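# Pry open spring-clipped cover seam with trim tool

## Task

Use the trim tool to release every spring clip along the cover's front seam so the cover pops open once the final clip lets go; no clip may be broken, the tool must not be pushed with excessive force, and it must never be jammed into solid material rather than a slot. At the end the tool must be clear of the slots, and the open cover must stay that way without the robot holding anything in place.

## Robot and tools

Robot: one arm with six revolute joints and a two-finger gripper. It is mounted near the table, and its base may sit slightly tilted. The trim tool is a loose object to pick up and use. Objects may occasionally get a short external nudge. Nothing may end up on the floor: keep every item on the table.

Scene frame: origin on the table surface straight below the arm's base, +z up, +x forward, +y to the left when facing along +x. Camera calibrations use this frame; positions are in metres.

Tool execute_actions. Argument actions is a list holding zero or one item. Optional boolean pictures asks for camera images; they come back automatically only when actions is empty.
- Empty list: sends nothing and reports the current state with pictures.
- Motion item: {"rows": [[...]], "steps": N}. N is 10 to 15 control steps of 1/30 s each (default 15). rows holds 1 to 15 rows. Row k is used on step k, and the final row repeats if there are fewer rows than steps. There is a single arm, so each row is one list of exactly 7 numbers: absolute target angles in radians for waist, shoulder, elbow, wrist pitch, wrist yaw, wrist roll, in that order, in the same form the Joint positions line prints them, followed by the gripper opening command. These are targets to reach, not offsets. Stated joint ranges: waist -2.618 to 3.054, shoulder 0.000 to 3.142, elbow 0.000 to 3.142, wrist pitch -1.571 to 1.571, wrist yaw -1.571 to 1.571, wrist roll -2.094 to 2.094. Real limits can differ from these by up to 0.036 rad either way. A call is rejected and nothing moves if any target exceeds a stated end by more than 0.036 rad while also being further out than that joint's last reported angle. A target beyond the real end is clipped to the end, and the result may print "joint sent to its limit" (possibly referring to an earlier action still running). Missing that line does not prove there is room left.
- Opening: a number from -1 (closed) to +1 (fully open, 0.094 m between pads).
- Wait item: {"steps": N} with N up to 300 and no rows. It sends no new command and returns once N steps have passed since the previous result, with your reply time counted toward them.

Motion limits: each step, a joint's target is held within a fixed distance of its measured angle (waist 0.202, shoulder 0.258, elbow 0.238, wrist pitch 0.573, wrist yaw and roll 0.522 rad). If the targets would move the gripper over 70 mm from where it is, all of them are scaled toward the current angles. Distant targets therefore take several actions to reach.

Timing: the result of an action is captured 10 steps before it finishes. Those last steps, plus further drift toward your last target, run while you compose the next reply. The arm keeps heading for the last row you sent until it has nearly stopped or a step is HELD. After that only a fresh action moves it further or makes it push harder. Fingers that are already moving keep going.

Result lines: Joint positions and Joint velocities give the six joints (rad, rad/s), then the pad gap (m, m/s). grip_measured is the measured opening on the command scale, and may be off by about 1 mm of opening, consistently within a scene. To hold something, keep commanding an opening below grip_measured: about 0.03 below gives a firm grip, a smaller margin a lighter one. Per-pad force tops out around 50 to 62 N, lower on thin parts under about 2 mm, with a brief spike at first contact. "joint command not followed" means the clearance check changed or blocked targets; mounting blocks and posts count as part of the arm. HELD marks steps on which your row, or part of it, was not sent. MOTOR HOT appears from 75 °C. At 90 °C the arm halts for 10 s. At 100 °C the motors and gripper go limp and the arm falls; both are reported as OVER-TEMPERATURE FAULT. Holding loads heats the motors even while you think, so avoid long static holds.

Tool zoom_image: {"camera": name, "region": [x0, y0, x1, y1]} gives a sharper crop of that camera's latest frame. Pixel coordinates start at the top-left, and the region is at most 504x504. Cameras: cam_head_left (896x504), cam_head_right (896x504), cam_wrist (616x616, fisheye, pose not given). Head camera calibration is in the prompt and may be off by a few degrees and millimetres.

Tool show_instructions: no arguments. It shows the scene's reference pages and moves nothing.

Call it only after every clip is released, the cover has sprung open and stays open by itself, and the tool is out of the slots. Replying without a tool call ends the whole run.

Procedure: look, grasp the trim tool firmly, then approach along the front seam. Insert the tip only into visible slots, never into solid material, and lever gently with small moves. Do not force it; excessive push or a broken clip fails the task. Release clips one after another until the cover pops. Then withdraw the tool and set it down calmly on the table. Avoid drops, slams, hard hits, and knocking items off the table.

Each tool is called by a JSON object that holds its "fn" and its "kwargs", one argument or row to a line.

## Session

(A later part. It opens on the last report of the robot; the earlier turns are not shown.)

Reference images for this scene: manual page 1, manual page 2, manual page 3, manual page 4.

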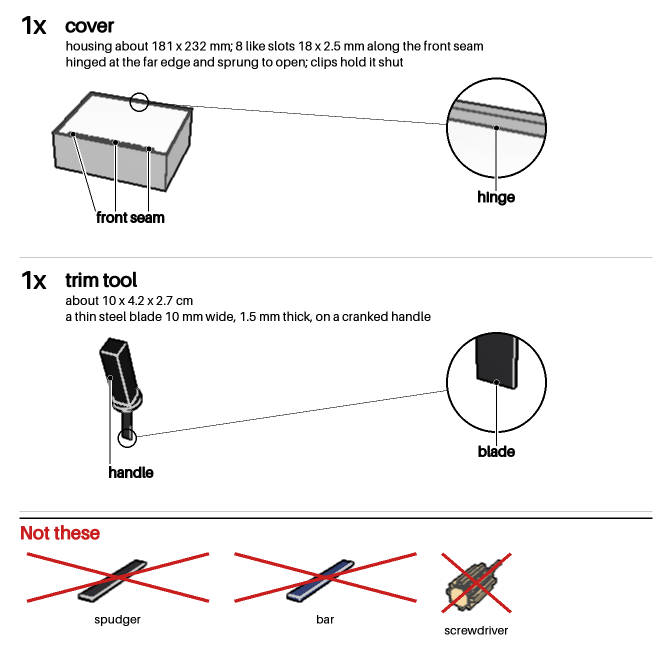

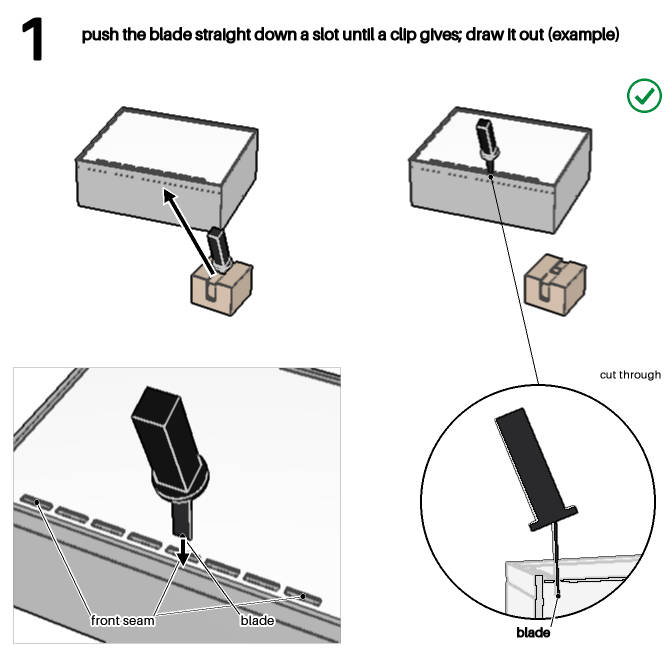

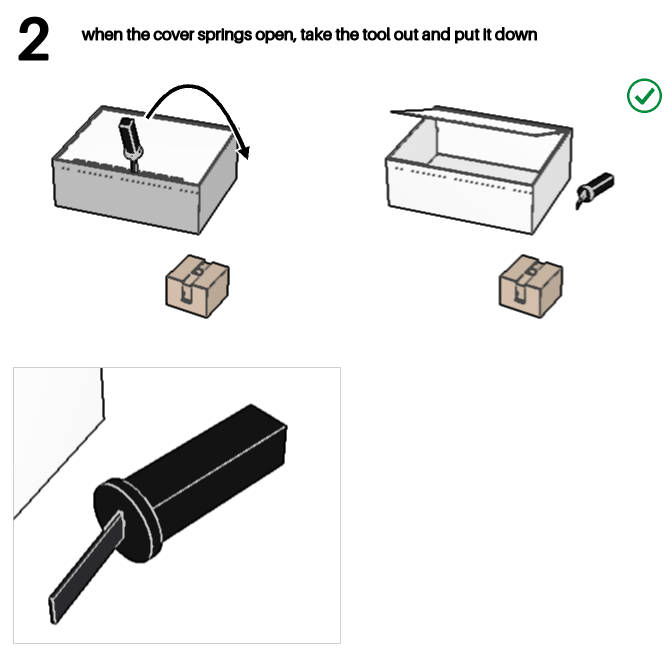

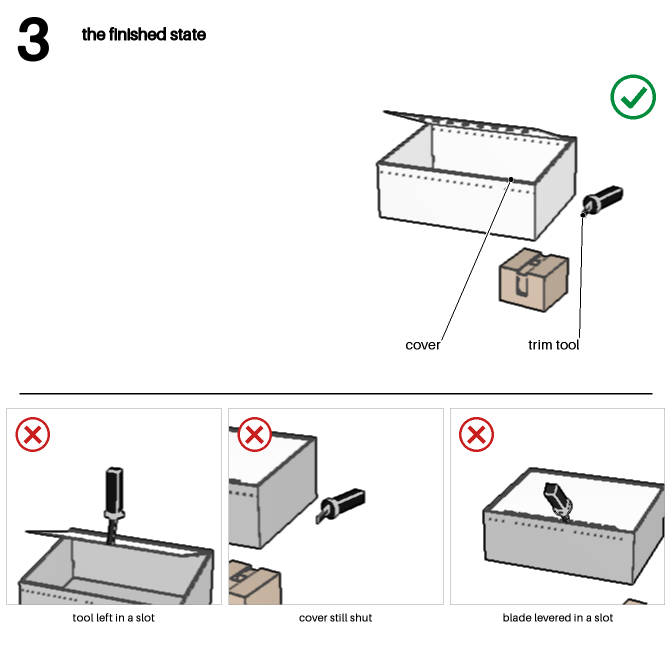

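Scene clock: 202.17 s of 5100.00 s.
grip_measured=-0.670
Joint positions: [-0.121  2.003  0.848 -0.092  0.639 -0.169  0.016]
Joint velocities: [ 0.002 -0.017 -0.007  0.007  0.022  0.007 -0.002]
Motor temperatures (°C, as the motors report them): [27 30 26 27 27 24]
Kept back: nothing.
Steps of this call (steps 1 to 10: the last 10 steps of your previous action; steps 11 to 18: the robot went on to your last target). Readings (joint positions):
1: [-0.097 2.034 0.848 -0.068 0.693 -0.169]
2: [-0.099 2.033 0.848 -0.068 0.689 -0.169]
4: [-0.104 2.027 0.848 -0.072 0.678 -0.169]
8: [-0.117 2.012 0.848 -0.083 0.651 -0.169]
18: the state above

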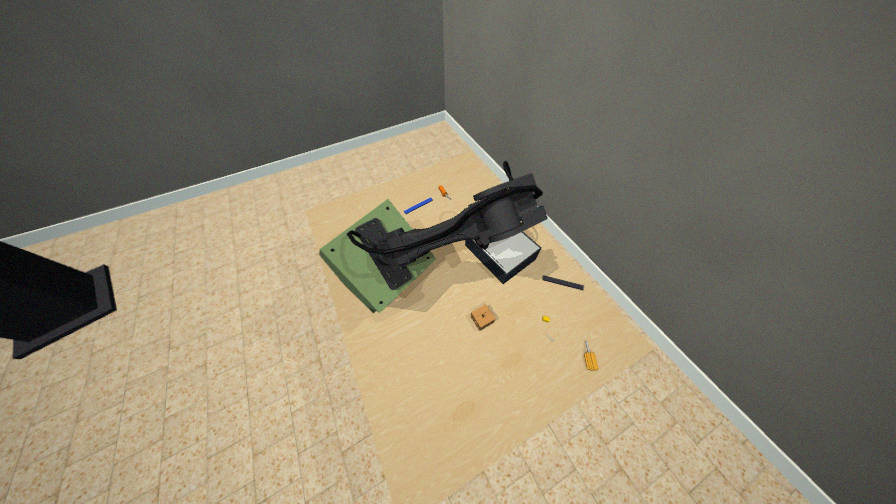

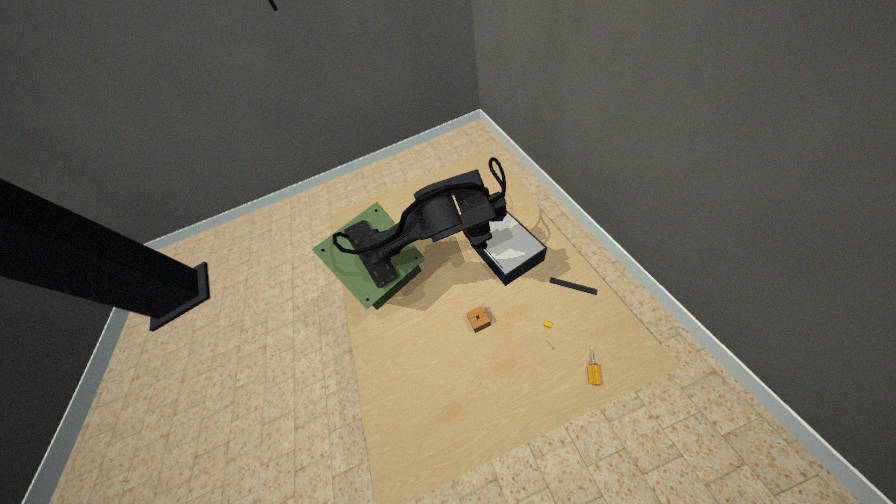

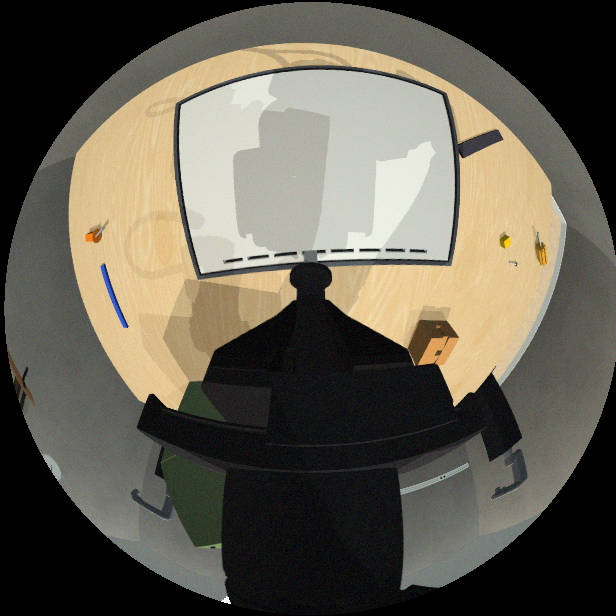

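{"fn": "execute_actions", "kwargs": {
  "actions": [
    {"rows":[[-0.122,1.980,0.827,-0.115,0.652,-0.161,-0.705],[-0.122,1.980,0.827,-0.110,0.656,-0.161,-0.705],[-0.122,1.980,0.827,-0.108,0.660,-0.161,-0.705],[-0.122,1.980,0.827,-0.108,0.663,-0.161,-0.705],[-0.122,1.980,0.827,-0.108,0.665,-0.161,-0.705]],"steps":10}
  ]
}}

{"fn": "execute_actions", "kwargs": {
  "actions": [
    {"steps":20}
  ],
  "pictures": true
}}

{"fn": "zoom_image", "kwargs": {
  "camera": "cam_wrist",
  "region": [261, 222, 361, 272]
}}

Scene clock: 204.93 s of 5100.00 s.
grip_measured=-0.670
Joint positions: [-0.121  2.003  0.848 -0.092  0.639 -0.169  0.016]
Joint velocities: [ 0.002 -0.012 -0.007  0.022  0.051 -0.022 -0.001]
Motor temperatures (°C, as the motors report them): [27 30 26 27 27 24]
Kept back: the last 10 steps of this action.
Steps of this call (steps 1 to 15: the robot went on to your last target; steps 16 to 83: nothing new was sent). Readings (joint positions):
1: [-0.121 2.003 0.848 -0.092 0.639 -0.169]
2: [-0.121 2.003 0.848 -0.092 0.639 -0.169]
4: [-0.121 2.003 0.848 -0.092 0.639 -0.169]
8: [-0.121 2.003 0.848 -0.092 0.639 -0.169]
83: the state above

Scene clock: 205.60 s of 5100.00 s.
grip_measured=-0.670
Joint positions: [-0.121  2.003  0.848 -0.092  0.639 -0.169  0.016]
Joint velocities: [ 0.002  0.012 -0.017 -0.081 -0.007 -0.037  0.   ]
Motor temperatures (°C, as the motors report them): [27 30 26 27 27 24]
Kept back: nothing.
Steps of this call (steps 1 to 10: the last 10 steps of your previous action; steps 11 to 15: the robot went on to your last target; steps 16 to 20: nothing new was sent). Readings (joint positions):
1: [-0.121 2.003 0.848 -0.092 0.639 -0.169]
2: [-0.121 2.003 0.848 -0.092 0.639 -0.169]
4: [-0.121 2.003 0.848 -0.092 0.639 -0.169]
8: [-0.121 2.003 0.848 -0.092 0.639 -0.169]
20: the state above
The arm was judged still, so your last target was given up. Only a new action makes it travel on or press farther. Fingers that are still opening or closing keep moving.

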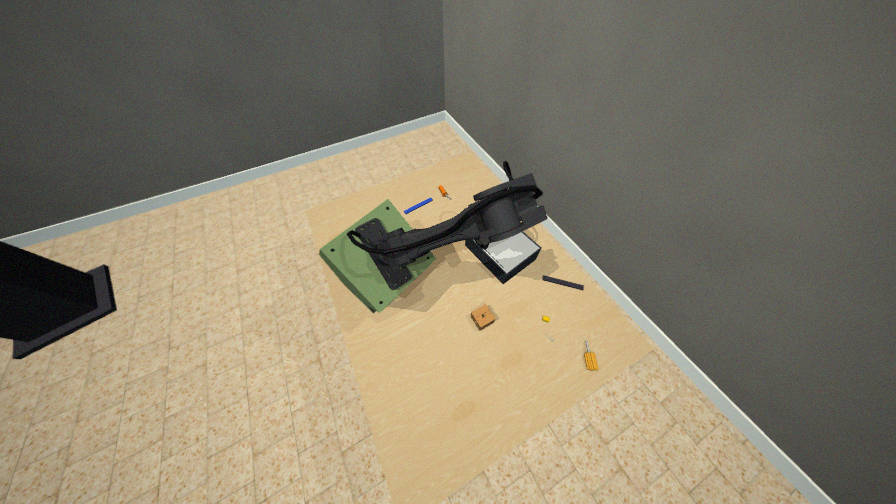

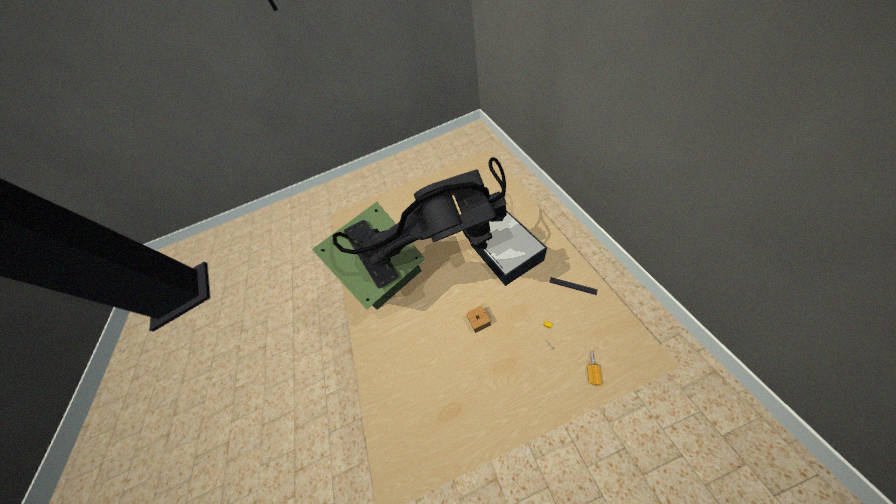

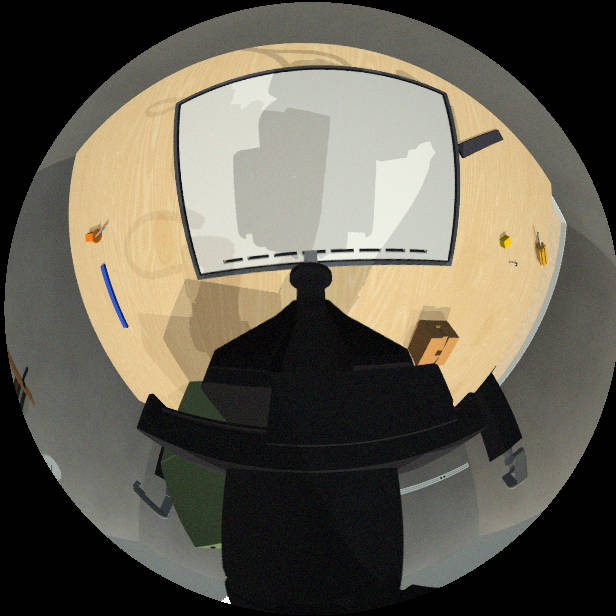

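Region (261, 222, 361, 272) of cam_wrist's 616x616 image, scaled by 5.040, with more detail than that image has.

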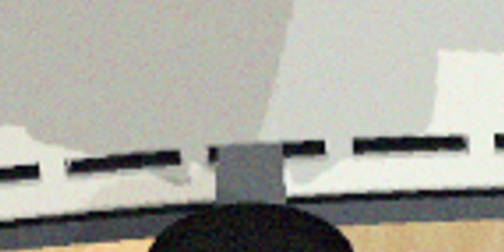

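{"fn": "execute_actions", "kwargs": {
  "actions": [
    {"rows":[[-0.122,1.976,0.827,-0.108,0.660,-0.161,-0.705],[-0.122,1.972,0.827,-0.110,0.660,-0.161,-0.705],[-0.122,1.969,0.827,-0.112,0.660,-0.161,-0.705],[-0.122,1.967,0.827,-0.113,0.660,-0.161,-0.705],[-0.122,1.966,0.827,-0.114,0.660,-0.161,-0.705]],"steps":10}
  ]
}}

{"fn": "execute_actions", "kwargs": {
  "actions": [
    {"steps":20}
  ]
}}

Scene clock: 206.50 s of 5100.00 s.
grip_measured=-0.670
Joint positions: [-0.121  2.003  0.848 -0.092  0.639 -0.169  0.016]
Joint velocities: [ 0.007  0.002  0.002 -0.007  0.022  0.037 -0.   ]
Motor temperatures (°C, as the motors report them): [27 30 26 27 27 24]
Kept back: the last 10 steps of this action.
Steps of this call (steps 1 to 27: nothing new was sent). Readings (joint positions):
1: [-0.121 2.003 0.848 -0.092 0.639 -0.169]
2: [-0.121 2.003 0.848 -0.092 0.639 -0.169]
4: [-0.121 2.003 0.848 -0.092 0.639 -0.169]
8: [-0.121 2.003 0.848 -0.092 0.639 -0.169]
27: the state above

Scene clock: 207.17 s of 5100.00 s.
grip_measured=-0.670
Joint positions: [-0.121  1.997  0.848 -0.096  0.638 -0.169  0.016]
Joint velocities: [ 0.002 -0.007 -0.017 -0.037 -0.007  0.022 -0.001]
Motor temperatures (°C, as the motors report them): [27 30 26 27 27 24]
Kept back: nothing.
Steps of this call (steps 1 to 10: the last 10 steps of your previous action; steps 11 to 15: the robot went on to your last target; steps 16 to 20: nothing new was sent). Readings (joint positions):
1: [-0.121 2.003 0.848 -0.092 0.639 -0.169]
2: [-0.121 2.003 0.848 -0.092 0.639 -0.169]
4: [-0.121 2.002 0.848 -0.092 0.639 -0.169]
8: [-0.121 1.997 0.848 -0.096 0.639 -0.169]
20: the state above
The arm was judged still, so your last target was given up. Only a new action makes it travel on or press farther. Fingers that are still opening or closing keep moving.

{"fn": "execute_actions", "kwargs": {
  "actions": []
}}

{"fn": "zoom_image", "kwargs": {
  "camera": "cam_wrist",
  "region": [281, 232, 341, 262]
}}

Scene clock: 207.83 s of 5100.00 s.
grip_measured=-0.670
Joint positions: [-0.121  1.997  0.848 -0.096  0.638 -0.169  0.016]
Joint velocities: [-0.007 -0.007 -0.002 -0.051  0.007 -0.095 -0.001]
Motor temperatures (°C, as the motors report them): [27 30 26 27 27 24]
Kept back: nothing.
Steps of this call (steps 1 to 20: nothing new was sent). Readings (joint positions):
1: [-0.121 1.997 0.848 -0.096 0.638 -0.169]
2: [-0.121 1.997 0.848 -0.096 0.638 -0.169]
4: [-0.121 1.997 0.848 -0.096 0.638 -0.169]
8: [-0.121 1.997 0.848 -0.096 0.638 -0.169]
20: the state above

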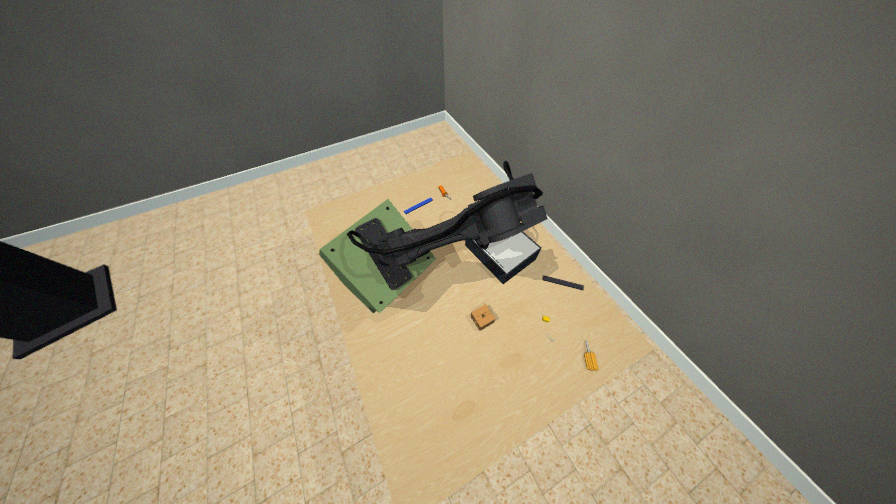

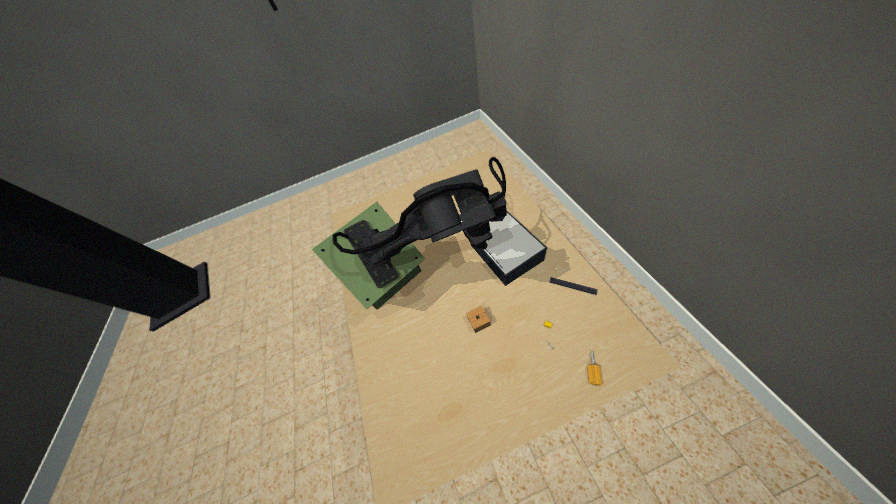

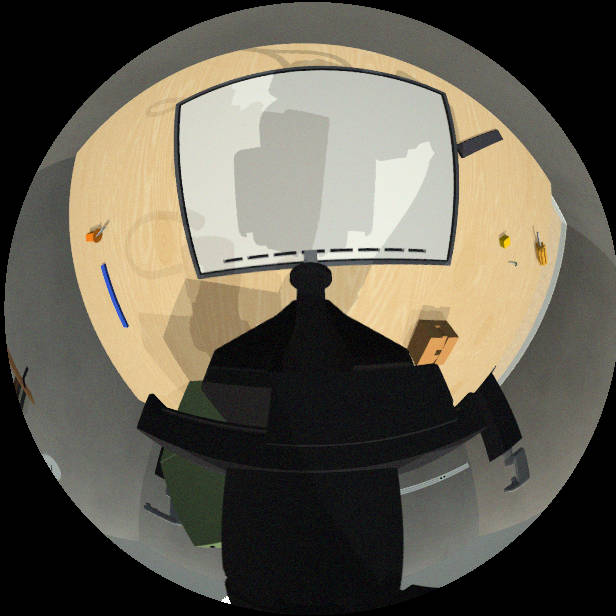

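Region (281, 232, 341, 262) of cam_wrist's 616x616 image, scaled by 8.400, with more detail than that image has.

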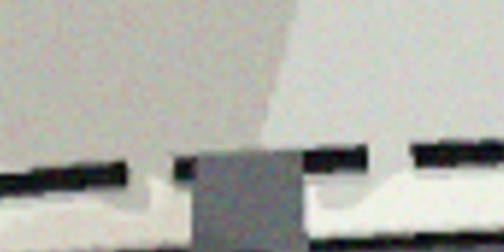

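{"fn": "zoom_image", "kwargs": {
  "camera": "cam_head_right",
  "region": [440, 190, 580, 300]
}}

{"fn": "zoom_image", "kwargs": {
  "camera": "cam_wrist",
  "region": [180, 220, 460, 300]
}}

Region (440, 190, 580, 300) of cam_head_right's 896x504 image, scaled by 3.600, with more detail than that image has; it fills the top 396 rows of this view, and the rest is white.

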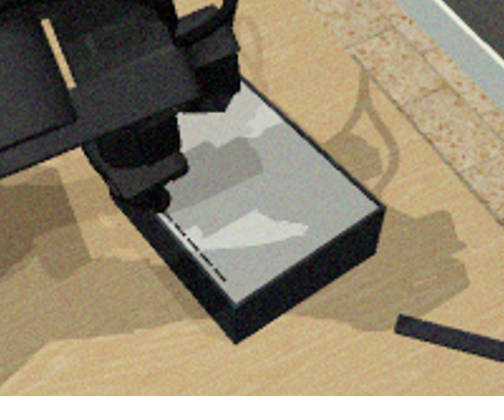

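Region (180, 220, 460, 300) of cam_wrist's 616x616 image, scaled by 1.800, with more detail than that image has; it fills the top 144 rows of this view, and the rest is white.

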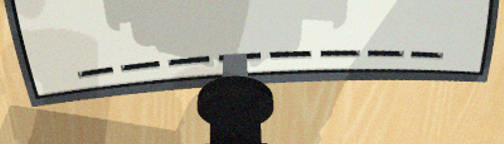

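{"fn": "execute_actions", "kwargs": {
  "actions": [
    {"rows":[[-0.122,1.964,0.827,-0.116,0.655,-0.161,-0.705],[-0.122,1.961,0.827,-0.119,0.652,-0.161,-0.705],[-0.122,1.958,0.827,-0.122,0.650,-0.161,-0.705],[-0.122,1.956,0.827,-0.125,0.648,-0.161,-0.705],[-0.122,1.955,0.827,-0.127,0.646,-0.161,-0.705]],"steps":10}
  ]
}}

{"fn": "execute_actions", "kwargs": {
  "actions": [
    {"steps":20}
  ],
  "pictures": true
}}

{"fn": "zoom_image", "kwargs": {
  "camera": "cam_wrist",
  "region": [281, 232, 341, 262]
}}

Scene clock: 211.47 s of 5100.00 s.
grip_measured=-0.670
Joint positions: [-0.121  1.997  0.848 -0.096  0.638 -0.169  0.016]
Joint velocities: [ 0.002  0.007 -0.017  0.007  0.051 -0.051 -0.001]
Motor temperatures (°C, as the motors report them): [26 31 26 27 27 24]
Kept back: the last 10 steps of this action.
Steps of this call (steps 1 to 90: nothing new was sent; then 0.63 s passed at rest). Readings (joint positions):
1: [-0.121 1.997 0.848 -0.096 0.638 -0.169]
2: [-0.121 1.997 0.848 -0.096 0.638 -0.169]
4: [-0.121 1.997 0.848 -0.096 0.638 -0.169]
8: [-0.121 1.997 0.848 -0.096 0.638 -0.169]
90: the state above

Scene clock: 212.13 s of 5100.00 s.
grip_measured=-0.670
Joint positions: [-0.121  1.974  0.848 -0.119  0.638 -0.169  0.016]
Joint velocities: [-0.002 -0.012  0.002  0.007  0.051 -0.066 -0.001]
Motor temperatures (°C, as the motors report them): [26 31 26 27 27 24]
Kept back: nothing.
Steps of this call (steps 1 to 10: the last 10 steps of your previous action; steps 11 to 20: the robot went on to your last target). Readings (joint positions):
1: [-0.121 1.997 0.848 -0.096 0.638 -0.169]
2: [-0.121 1.997 0.848 -0.097 0.638 -0.169]
4: [-0.121 1.996 0.848 -0.097 0.638 -0.169]
8: [-0.121 1.980 0.848 -0.114 0.637 -0.169]
20: the state above

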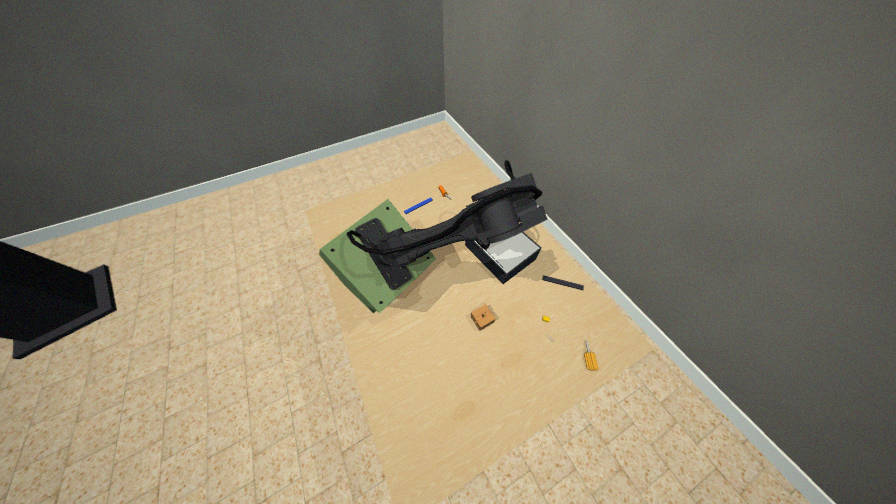

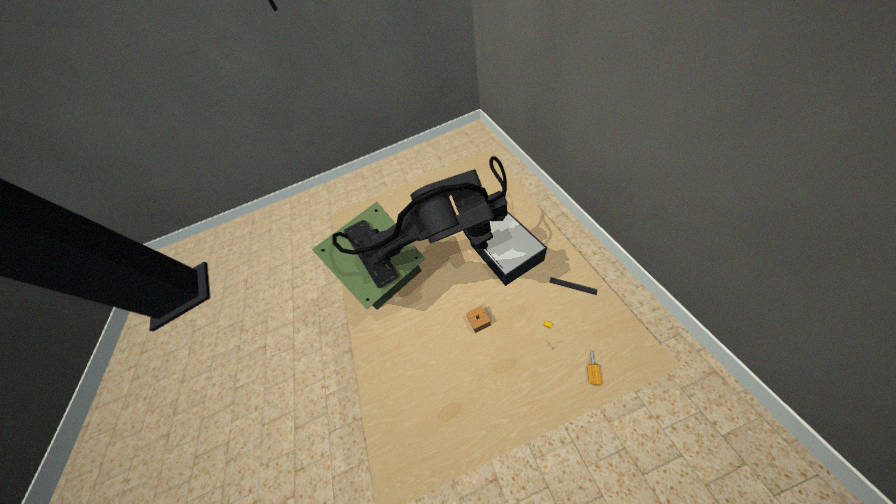

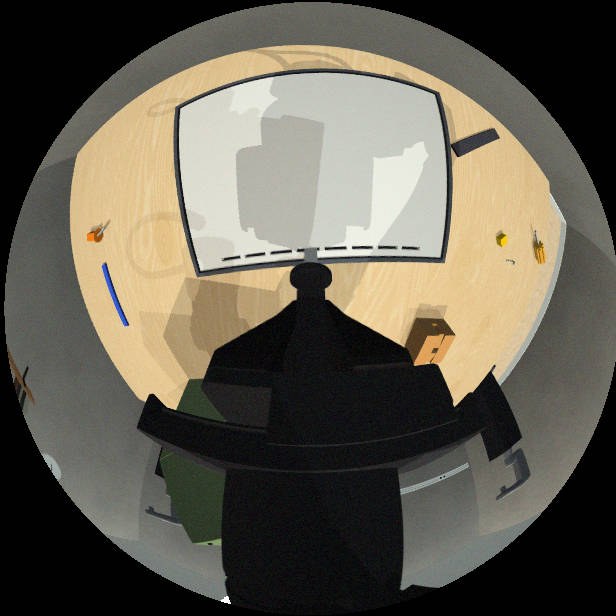

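Region (281, 232, 341, 262) of cam_wrist's 616x616 image, scaled by 8.400, with more detail than that image has.

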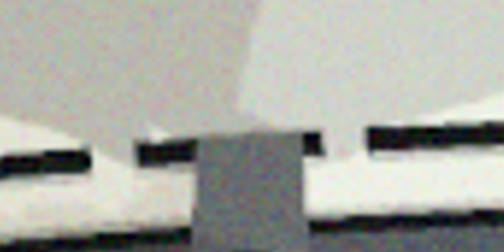

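{"fn": "execute_actions", "kwargs": {
  "actions": [
    {"rows":[[-0.108,1.954,0.827,-0.138,0.630,-0.161,-0.705],[-0.104,1.950,0.827,-0.144,0.627,-0.161,-0.705],[-0.100,1.946,0.827,-0.150,0.625,-0.161,-0.705],[-0.097,1.943,0.827,-0.156,0.623,-0.161,-0.705],[-0.094,1.940,0.827,-0.161,0.622,-0.161,-0.705],[-0.092,1.938,0.827,-0.165,0.622,-0.161,-0.705],[-0.091,1.937,0.827,-0.168,0.622,-0.161,-0.705]],"steps":10}
  ]
}}

{"fn": "execute_actions", "kwargs": {
  "actions": [
    {"steps":20}
  ],
  "pictures": true
}}

{"fn": "zoom_image", "kwargs": {
  "camera": "cam_wrist",
  "region": [281, 232, 341, 262]
}}

Scene clock: 214.13 s of 5100.00 s.
grip_measured=-0.670
Joint positions: [-0.121  1.974  0.848 -0.119  0.638 -0.169  0.016]
Joint velocities: [ 0.002 -0.012 -0.002  0.007  0.007 -0.066  0.   ]
Motor temperatures (°C, as the motors report them): [26 31 26 27 27 24]
Kept back: the last 10 steps of this action.
Steps of this call (steps 1 to 15: the robot went on to your last target; steps 16 to 60: nothing new was sent). Readings (joint positions):
1: [-0.121 1.974 0.848 -0.119 0.638 -0.169]
2: [-0.121 1.974 0.848 -0.119 0.638 -0.169]
4: [-0.121 1.974 0.848 -0.119 0.638 -0.169]
8: [-0.121 1.974 0.848 -0.119 0.638 -0.169]
60: the state above

Scene clock: 214.80 s of 5100.00 s.
grip_measured=-0.670
Joint positions: [-0.11   1.954  0.848 -0.149  0.634 -0.169  0.016]
Joint velocities: [-0.007 -0.007 -0.027  0.066 -0.081  0.081  0.   ]
Motor temperatures (°C, as the motors report them): [26 31 26 27 27 24]
Kept back: nothing.
Steps of this call (steps 1 to 10: the last 10 steps of your previous action; steps 11 to 20: the robot went on to your last target). Readings (joint positions):
1: [-0.121 1.974 0.848 -0.120 0.638 -0.169]
2: [-0.121 1.974 0.848 -0.121 0.638 -0.169]
4: [-0.121 1.971 0.848 -0.126 0.636 -0.169]
8: [-0.114 1.957 0.848 -0.139 0.635 -0.169]
20: the state above

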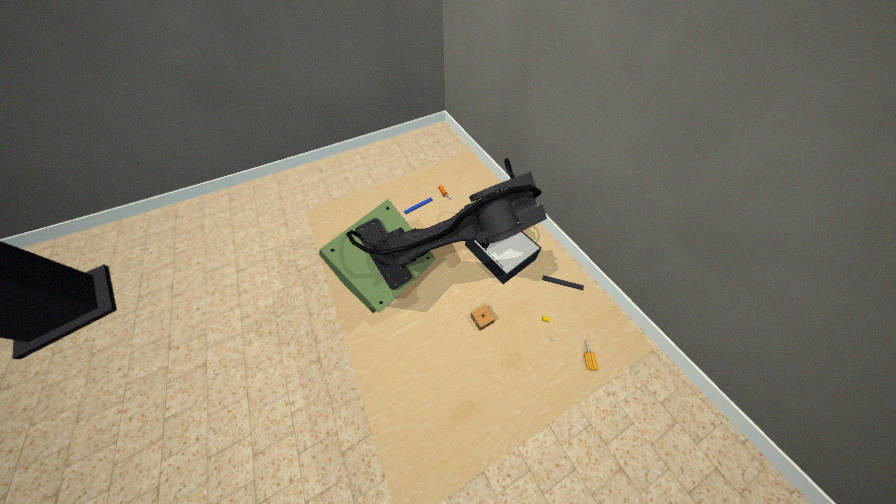

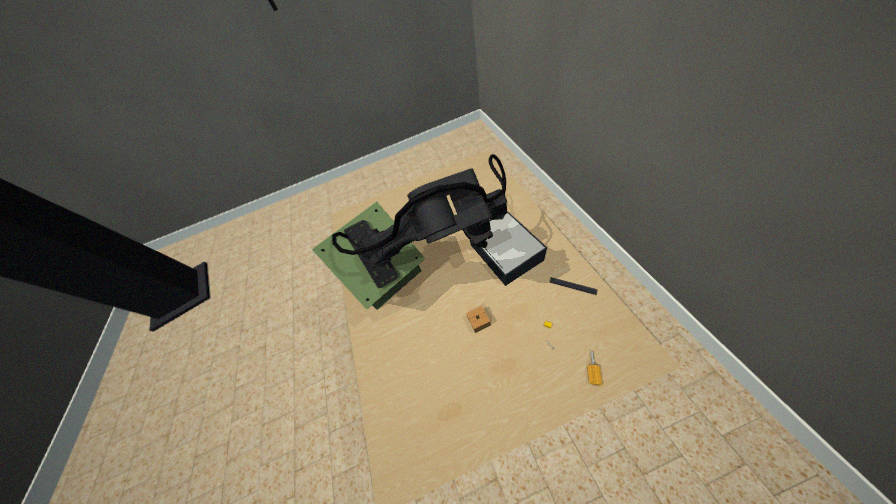

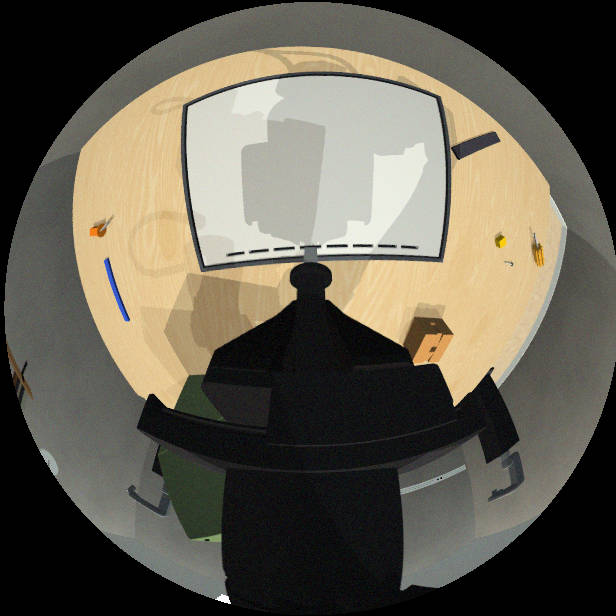

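Region (281, 232, 341, 262) of cam_wrist's 616x616 image, scaled by 8.400, with more detail than that image has.

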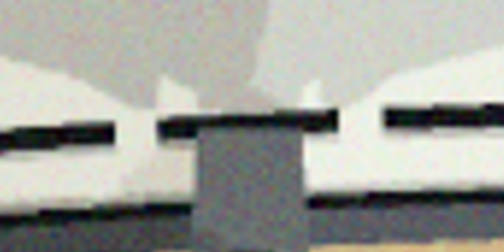

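{"fn": "execute_actions", "kwargs": {
  "actions": [
    {"rows":[[-0.086,1.962,0.827,-0.140,0.638,-0.154,-0.705],[-0.079,1.968,0.827,-0.138,0.641,-0.147,-0.705],[-0.072,1.974,0.827,-0.136,0.643,-0.140,-0.705],[-0.065,1.980,0.827,-0.134,0.645,-0.133,-0.705],[-0.058,1.986,0.827,-0.132,0.647,-0.126,-0.705],[-0.052,1.992,0.827,-0.131,0.649,-0.119,-0.705],[-0.046,1.997,0.827,-0.130,0.651,-0.112,-0.705],[-0.041,2.002,0.827,-0.129,0.653,-0.105,-0.705],[-0.037,2.007,0.827,-0.128,0.655,-0.098,-0.705],[-0.034,2.011,0.827,-0.127,0.656,-0.093,-0.705],[-0.032,2.013,0.827,-0.127,0.657,-0.091,-0.705]],"steps":13}
  ]
}}

{"fn": "execute_actions", "kwargs": {
  "actions": [
    {"steps":24}
  ],
  "pictures": true
}}

{"fn": "zoom_image", "kwargs": {
  "camera": "cam_wrist",
  "region": [281, 232, 341, 262]
}}

Scene clock: 215.83 s of 5100.00 s.
grip_measured=-0.670
Joint positions: [-0.106  1.954  0.848 -0.15   0.635 -0.163  0.016]
Joint velocities: [ 0.1   -0.007 -0.002 -0.037  0.007  0.095  0.   ]
Motor temperatures (°C, as the motors report them): [26 31 26 27 27 24]
Steps of this call (steps 1 to 15: the robot went on to your last target; steps 16 to 28: nothing new was sent; steps 29 to 31: the first 3 steps of this action). Readings (joint positions):
29: [-0.110 1.954 0.848 -0.150 0.634 -0.169]
30: [-0.109 1.954 0.848 -0.150 0.634 -0.166]
31: the state above

Scene clock: 216.63 s of 5100.00 s.
grip_measured=-0.670
Joint positions: [-0.049  2.     0.848 -0.143  0.646 -0.1    0.016]
Joint velocities: [-0.007  0.002  0.002  0.066 -0.037 -0.007  0.001]
Motor temperatures (°C, as the motors report them): [27 31 26 27 27 24]
Kept back: nothing.
Steps of this call (steps 1 to 10: the last 10 steps of your previous action; steps 11 to 24: the robot went on to your last target). Readings (joint positions):
1: [-0.101 1.955 0.848 -0.150 0.636 -0.159]
2: [-0.094 1.958 0.848 -0.149 0.637 -0.154]
4: [-0.079 1.967 0.848 -0.146 0.638 -0.144]
8: [-0.054 1.992 0.848 -0.144 0.641 -0.121]
24: the state above

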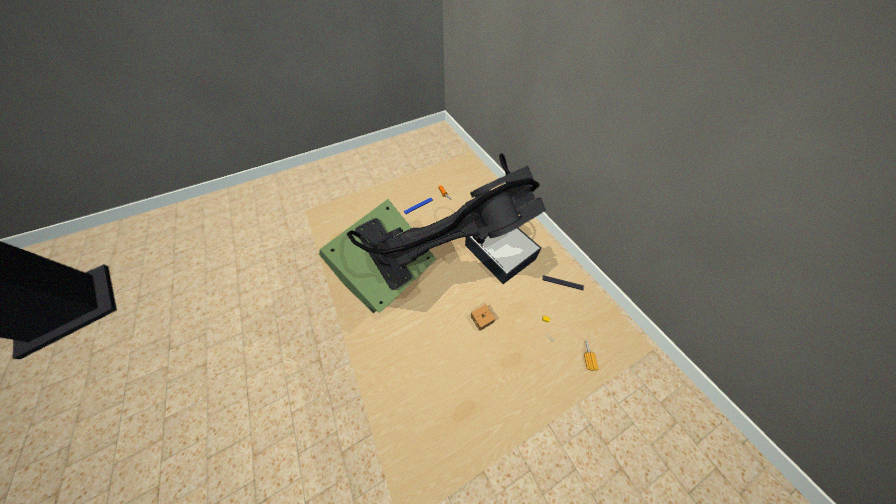

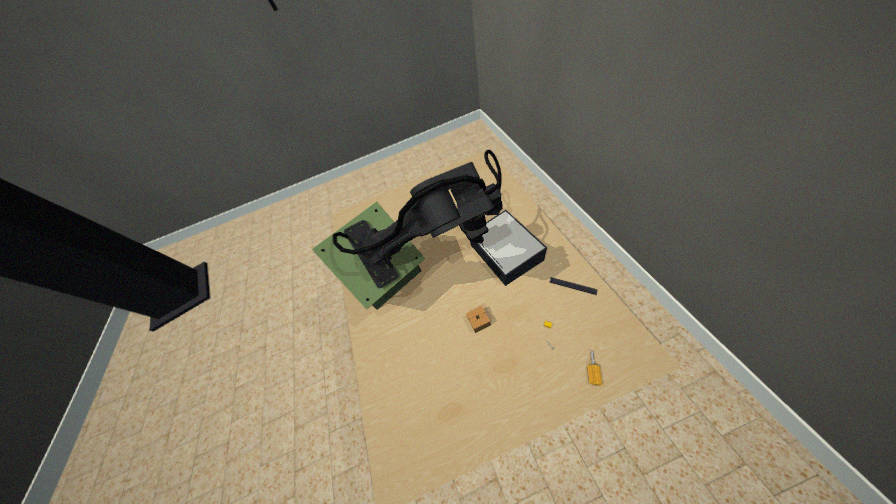

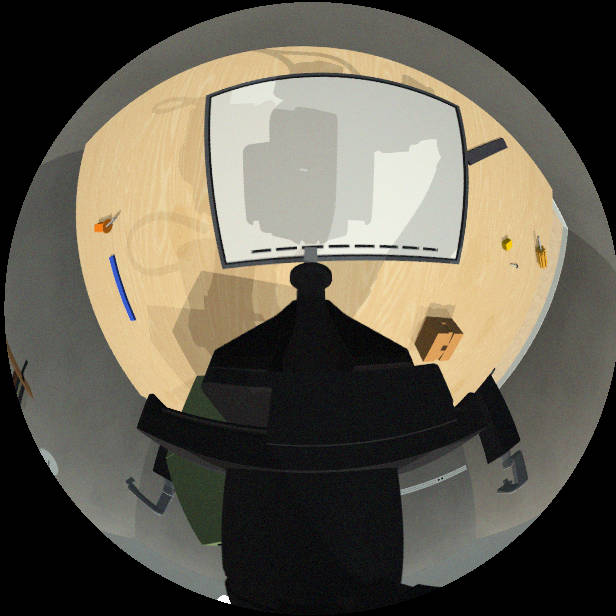

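Region (281, 232, 341, 262) of cam_wrist's 616x616 image, scaled by 8.400, with more detail than that image has.

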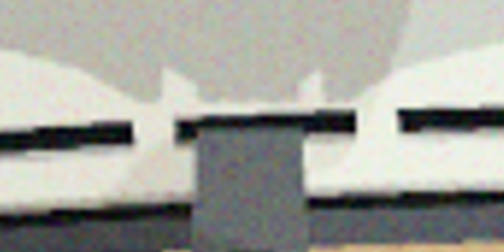

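{"fn": "execute_actions", "kwargs": {
  "actions": [
    {"rows":[[-0.032,2.015,0.827,-0.127,0.657,-0.091,-0.705],[-0.032,2.021,0.827,-0.124,0.659,-0.091,-0.705],[-0.032,2.025,0.827,-0.121,0.661,-0.091,-0.705],[-0.032,2.028,0.827,-0.118,0.663,-0.091,-0.705],[-0.032,2.029,0.827,-0.116,0.665,-0.091,-0.705],[-0.032,2.029,0.827,-0.114,0.666,-0.091,-0.705]],"steps":10}
  ]
}}

{"fn": "execute_actions", "kwargs": {
  "actions": [
    {"steps":22}
  ],
  "pictures": true
}}

{"fn": "zoom_image", "kwargs": {
  "camera": "cam_wrist",
  "region": [281, 232, 341, 262]
}}

Scene clock: 218.53 s of 5100.00 s.
grip_measured=-0.670
Joint positions: [-0.049  2.     0.848 -0.143  0.646 -0.1    0.016]
Joint velocities: [-0.002 -0.012 -0.017  0.037 -0.007  0.037 -0.   ]
Motor temperatures (°C, as the motors report them): [27 31 26 27 27 24]
Kept back: the last 10 steps of this action.
Steps of this call (steps 1 to 15: the robot went on to your last target; steps 16 to 57: nothing new was sent). Readings (joint positions):
1: [-0.049 2.000 0.848 -0.143 0.646 -0.100]
2: [-0.049 2.000 0.848 -0.143 0.646 -0.100]
4: [-0.049 2.000 0.848 -0.143 0.646 -0.100]
8: [-0.049 2.000 0.848 -0.143 0.646 -0.100]
57: the state above

Scene clock: 219.27 s of 5100.00 s.
grip_measured=-0.670
Joint positions: [-0.049  2.014  0.848 -0.131  0.656 -0.1    0.016]
Joint velocities: [ 0.007 -0.007 -0.012  0.022 -0.022 -0.022 -0.001]
Motor temperatures (°C, as the motors report them): [27 31 26 27 27 24]
Kept back: nothing.
Steps of this call (steps 1 to 10: the last 10 steps of your previous action; steps 11 to 22: the robot went on to your last target). Readings (joint positions):
1: [-0.049 2.000 0.848 -0.143 0.646 -0.100]
2: [-0.049 2.000 0.848 -0.143 0.647 -0.100]
4: [-0.049 2.001 0.848 -0.141 0.649 -0.100]
8: [-0.049 2.012 0.848 -0.134 0.653 -0.100]
22: the state above

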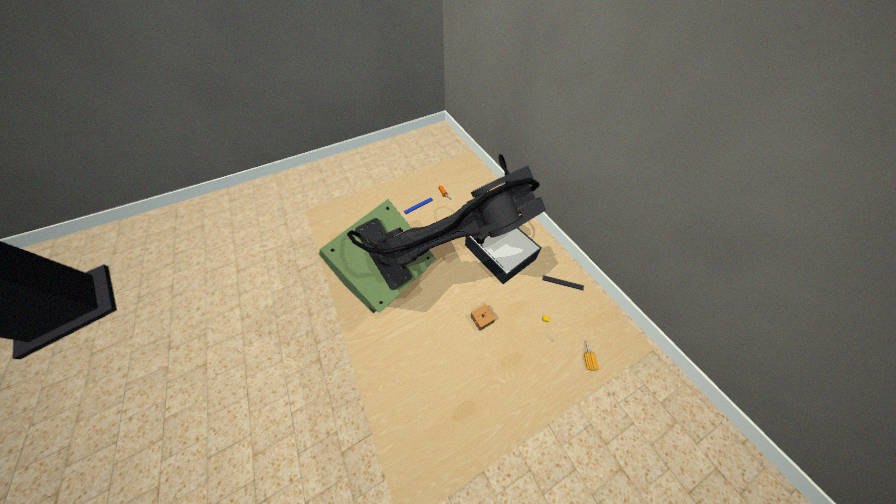

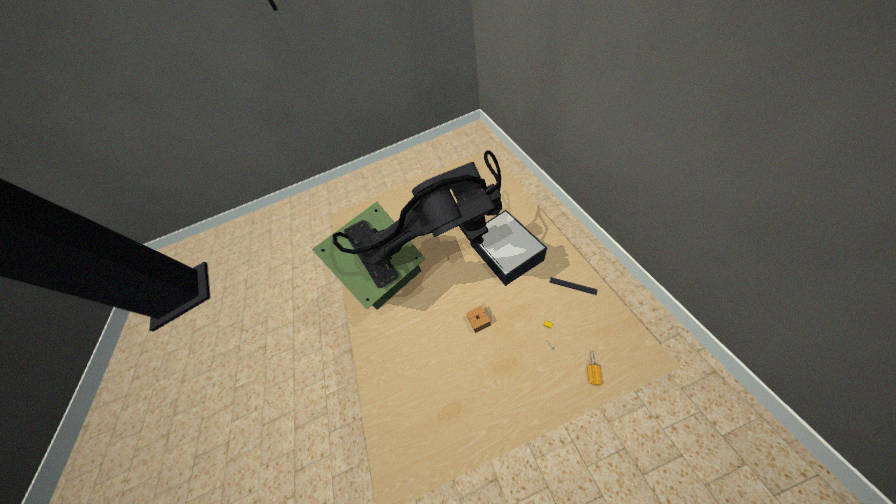

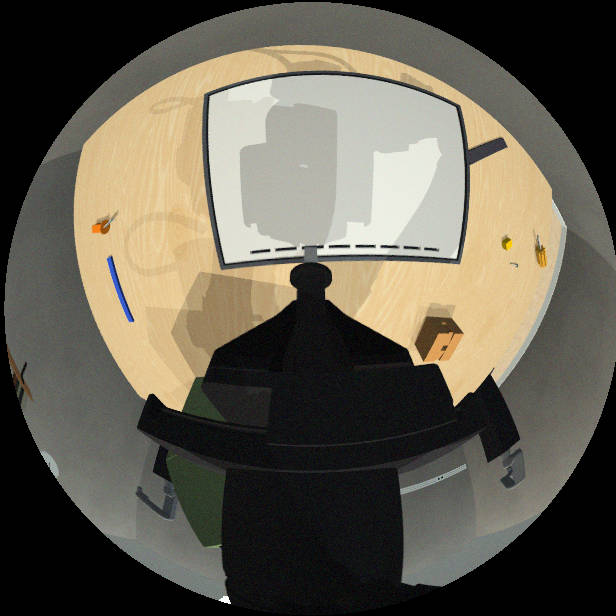

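Region (281, 232, 341, 262) of cam_wrist's 616x616 image, scaled by 8.400, with more detail than that image has.

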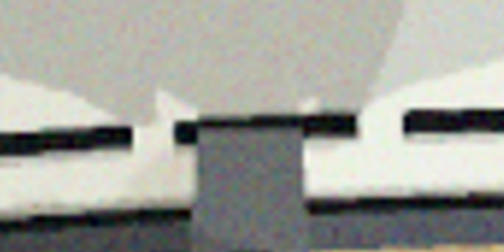

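{"fn": "execute_actions", "kwargs": {
  "actions": [
    {"rows":[[-0.032,2.029,0.827,-0.112,0.668,-0.091,-0.705],[-0.032,2.035,0.827,-0.109,0.671,-0.091,-0.705],[-0.032,2.039,0.827,-0.106,0.674,-0.091,-0.705],[-0.032,2.042,0.827,-0.104,0.676,-0.091,-0.705],[-0.032,2.043,0.827,-0.102,0.678,-0.091,-0.705],[-0.032,2.043,0.827,-0.100,0.679,-0.091,-0.705]],"steps":10}
  ]
}}

{"fn": "execute_actions", "kwargs": {
  "actions": [
    {"steps":22}
  ],
  "pictures": true
}}

{"fn": "zoom_image", "kwargs": {
  "camera": "cam_wrist",
  "region": [281, 232, 341, 262]
}}

Scene clock: 220.03 s of 5100.00 s.
grip_measured=-0.670
Joint positions: [-0.049  2.014  0.848 -0.13   0.656 -0.1    0.016]
Joint velocities: [-0.007 -0.017  0.007  0.037  0.037  0.066 -0.001]
Motor temperatures (°C, as the motors report them): [27 31 26 27 27 24]
Kept back: the last 10 steps of this action.
Steps of this call (steps 1 to 15: the robot went on to your last target; steps 16 to 23: nothing new was sent). Readings (joint positions):
1: [-0.049 2.014 0.848 -0.130 0.656 -0.100]
2: [-0.049 2.014 0.848 -0.130 0.656 -0.100]
4: [-0.049 2.014 0.848 -0.130 0.656 -0.100]
8: [-0.049 2.014 0.848 -0.130 0.656 -0.100]
23: the state above

Scene clock: 220.77 s of 5100.00 s.
grip_measured=-0.670
Joint positions: [-0.049  2.027  0.848 -0.116  0.668 -0.1    0.016]
Joint velocities: [ 0.007 -0.012 -0.017  0.037  0.007 -0.051 -0.   ]
Motor temperatures (°C, as the motors report them): [27 31 26 27 27 24]
Kept back: nothing.
Steps of this call (steps 1 to 10: the last 10 steps of your previous action; steps 11 to 22: the robot went on to your last target). Readings (joint positions):
1: [-0.049 2.014 0.848 -0.130 0.656 -0.100]
2: [-0.049 2.014 0.848 -0.129 0.656 -0.100]
4: [-0.049 2.015 0.848 -0.126 0.659 -0.100]
8: [-0.049 2.026 0.848 -0.120 0.664 -0.100]
22: the state above

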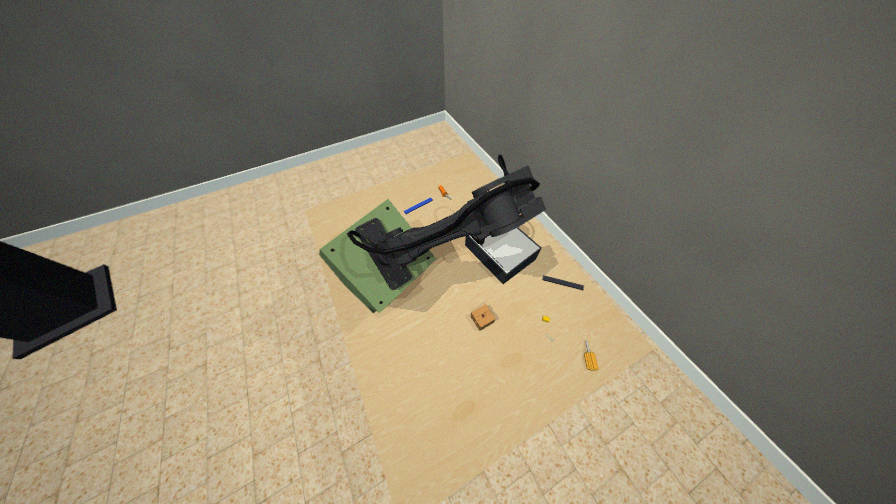

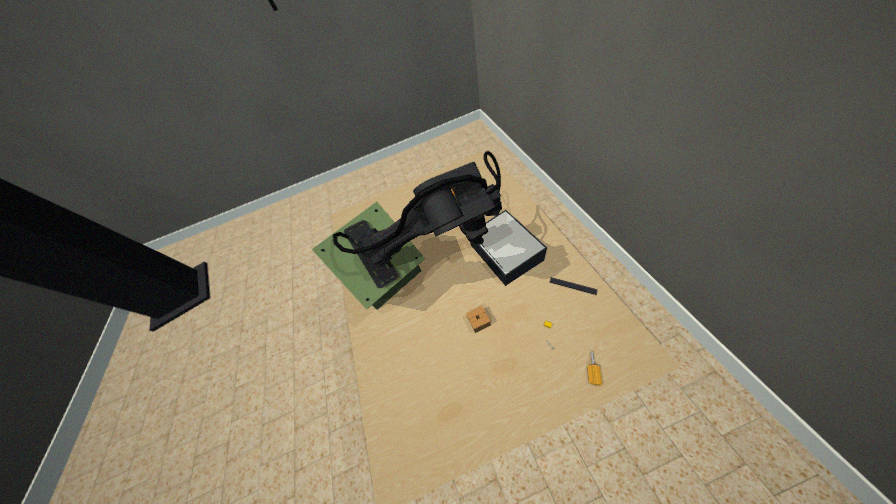

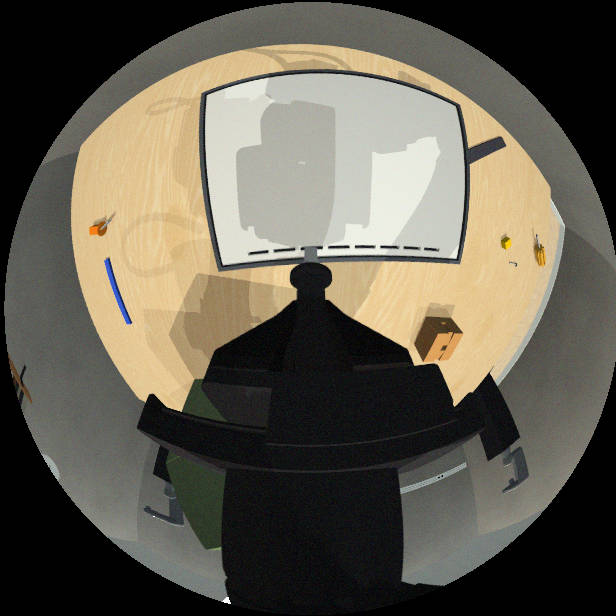

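Region (281, 232, 341, 262) of cam_wrist's 616x616 image, scaled by 8.400, with more detail than that image has.

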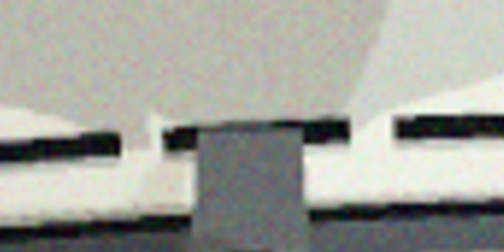

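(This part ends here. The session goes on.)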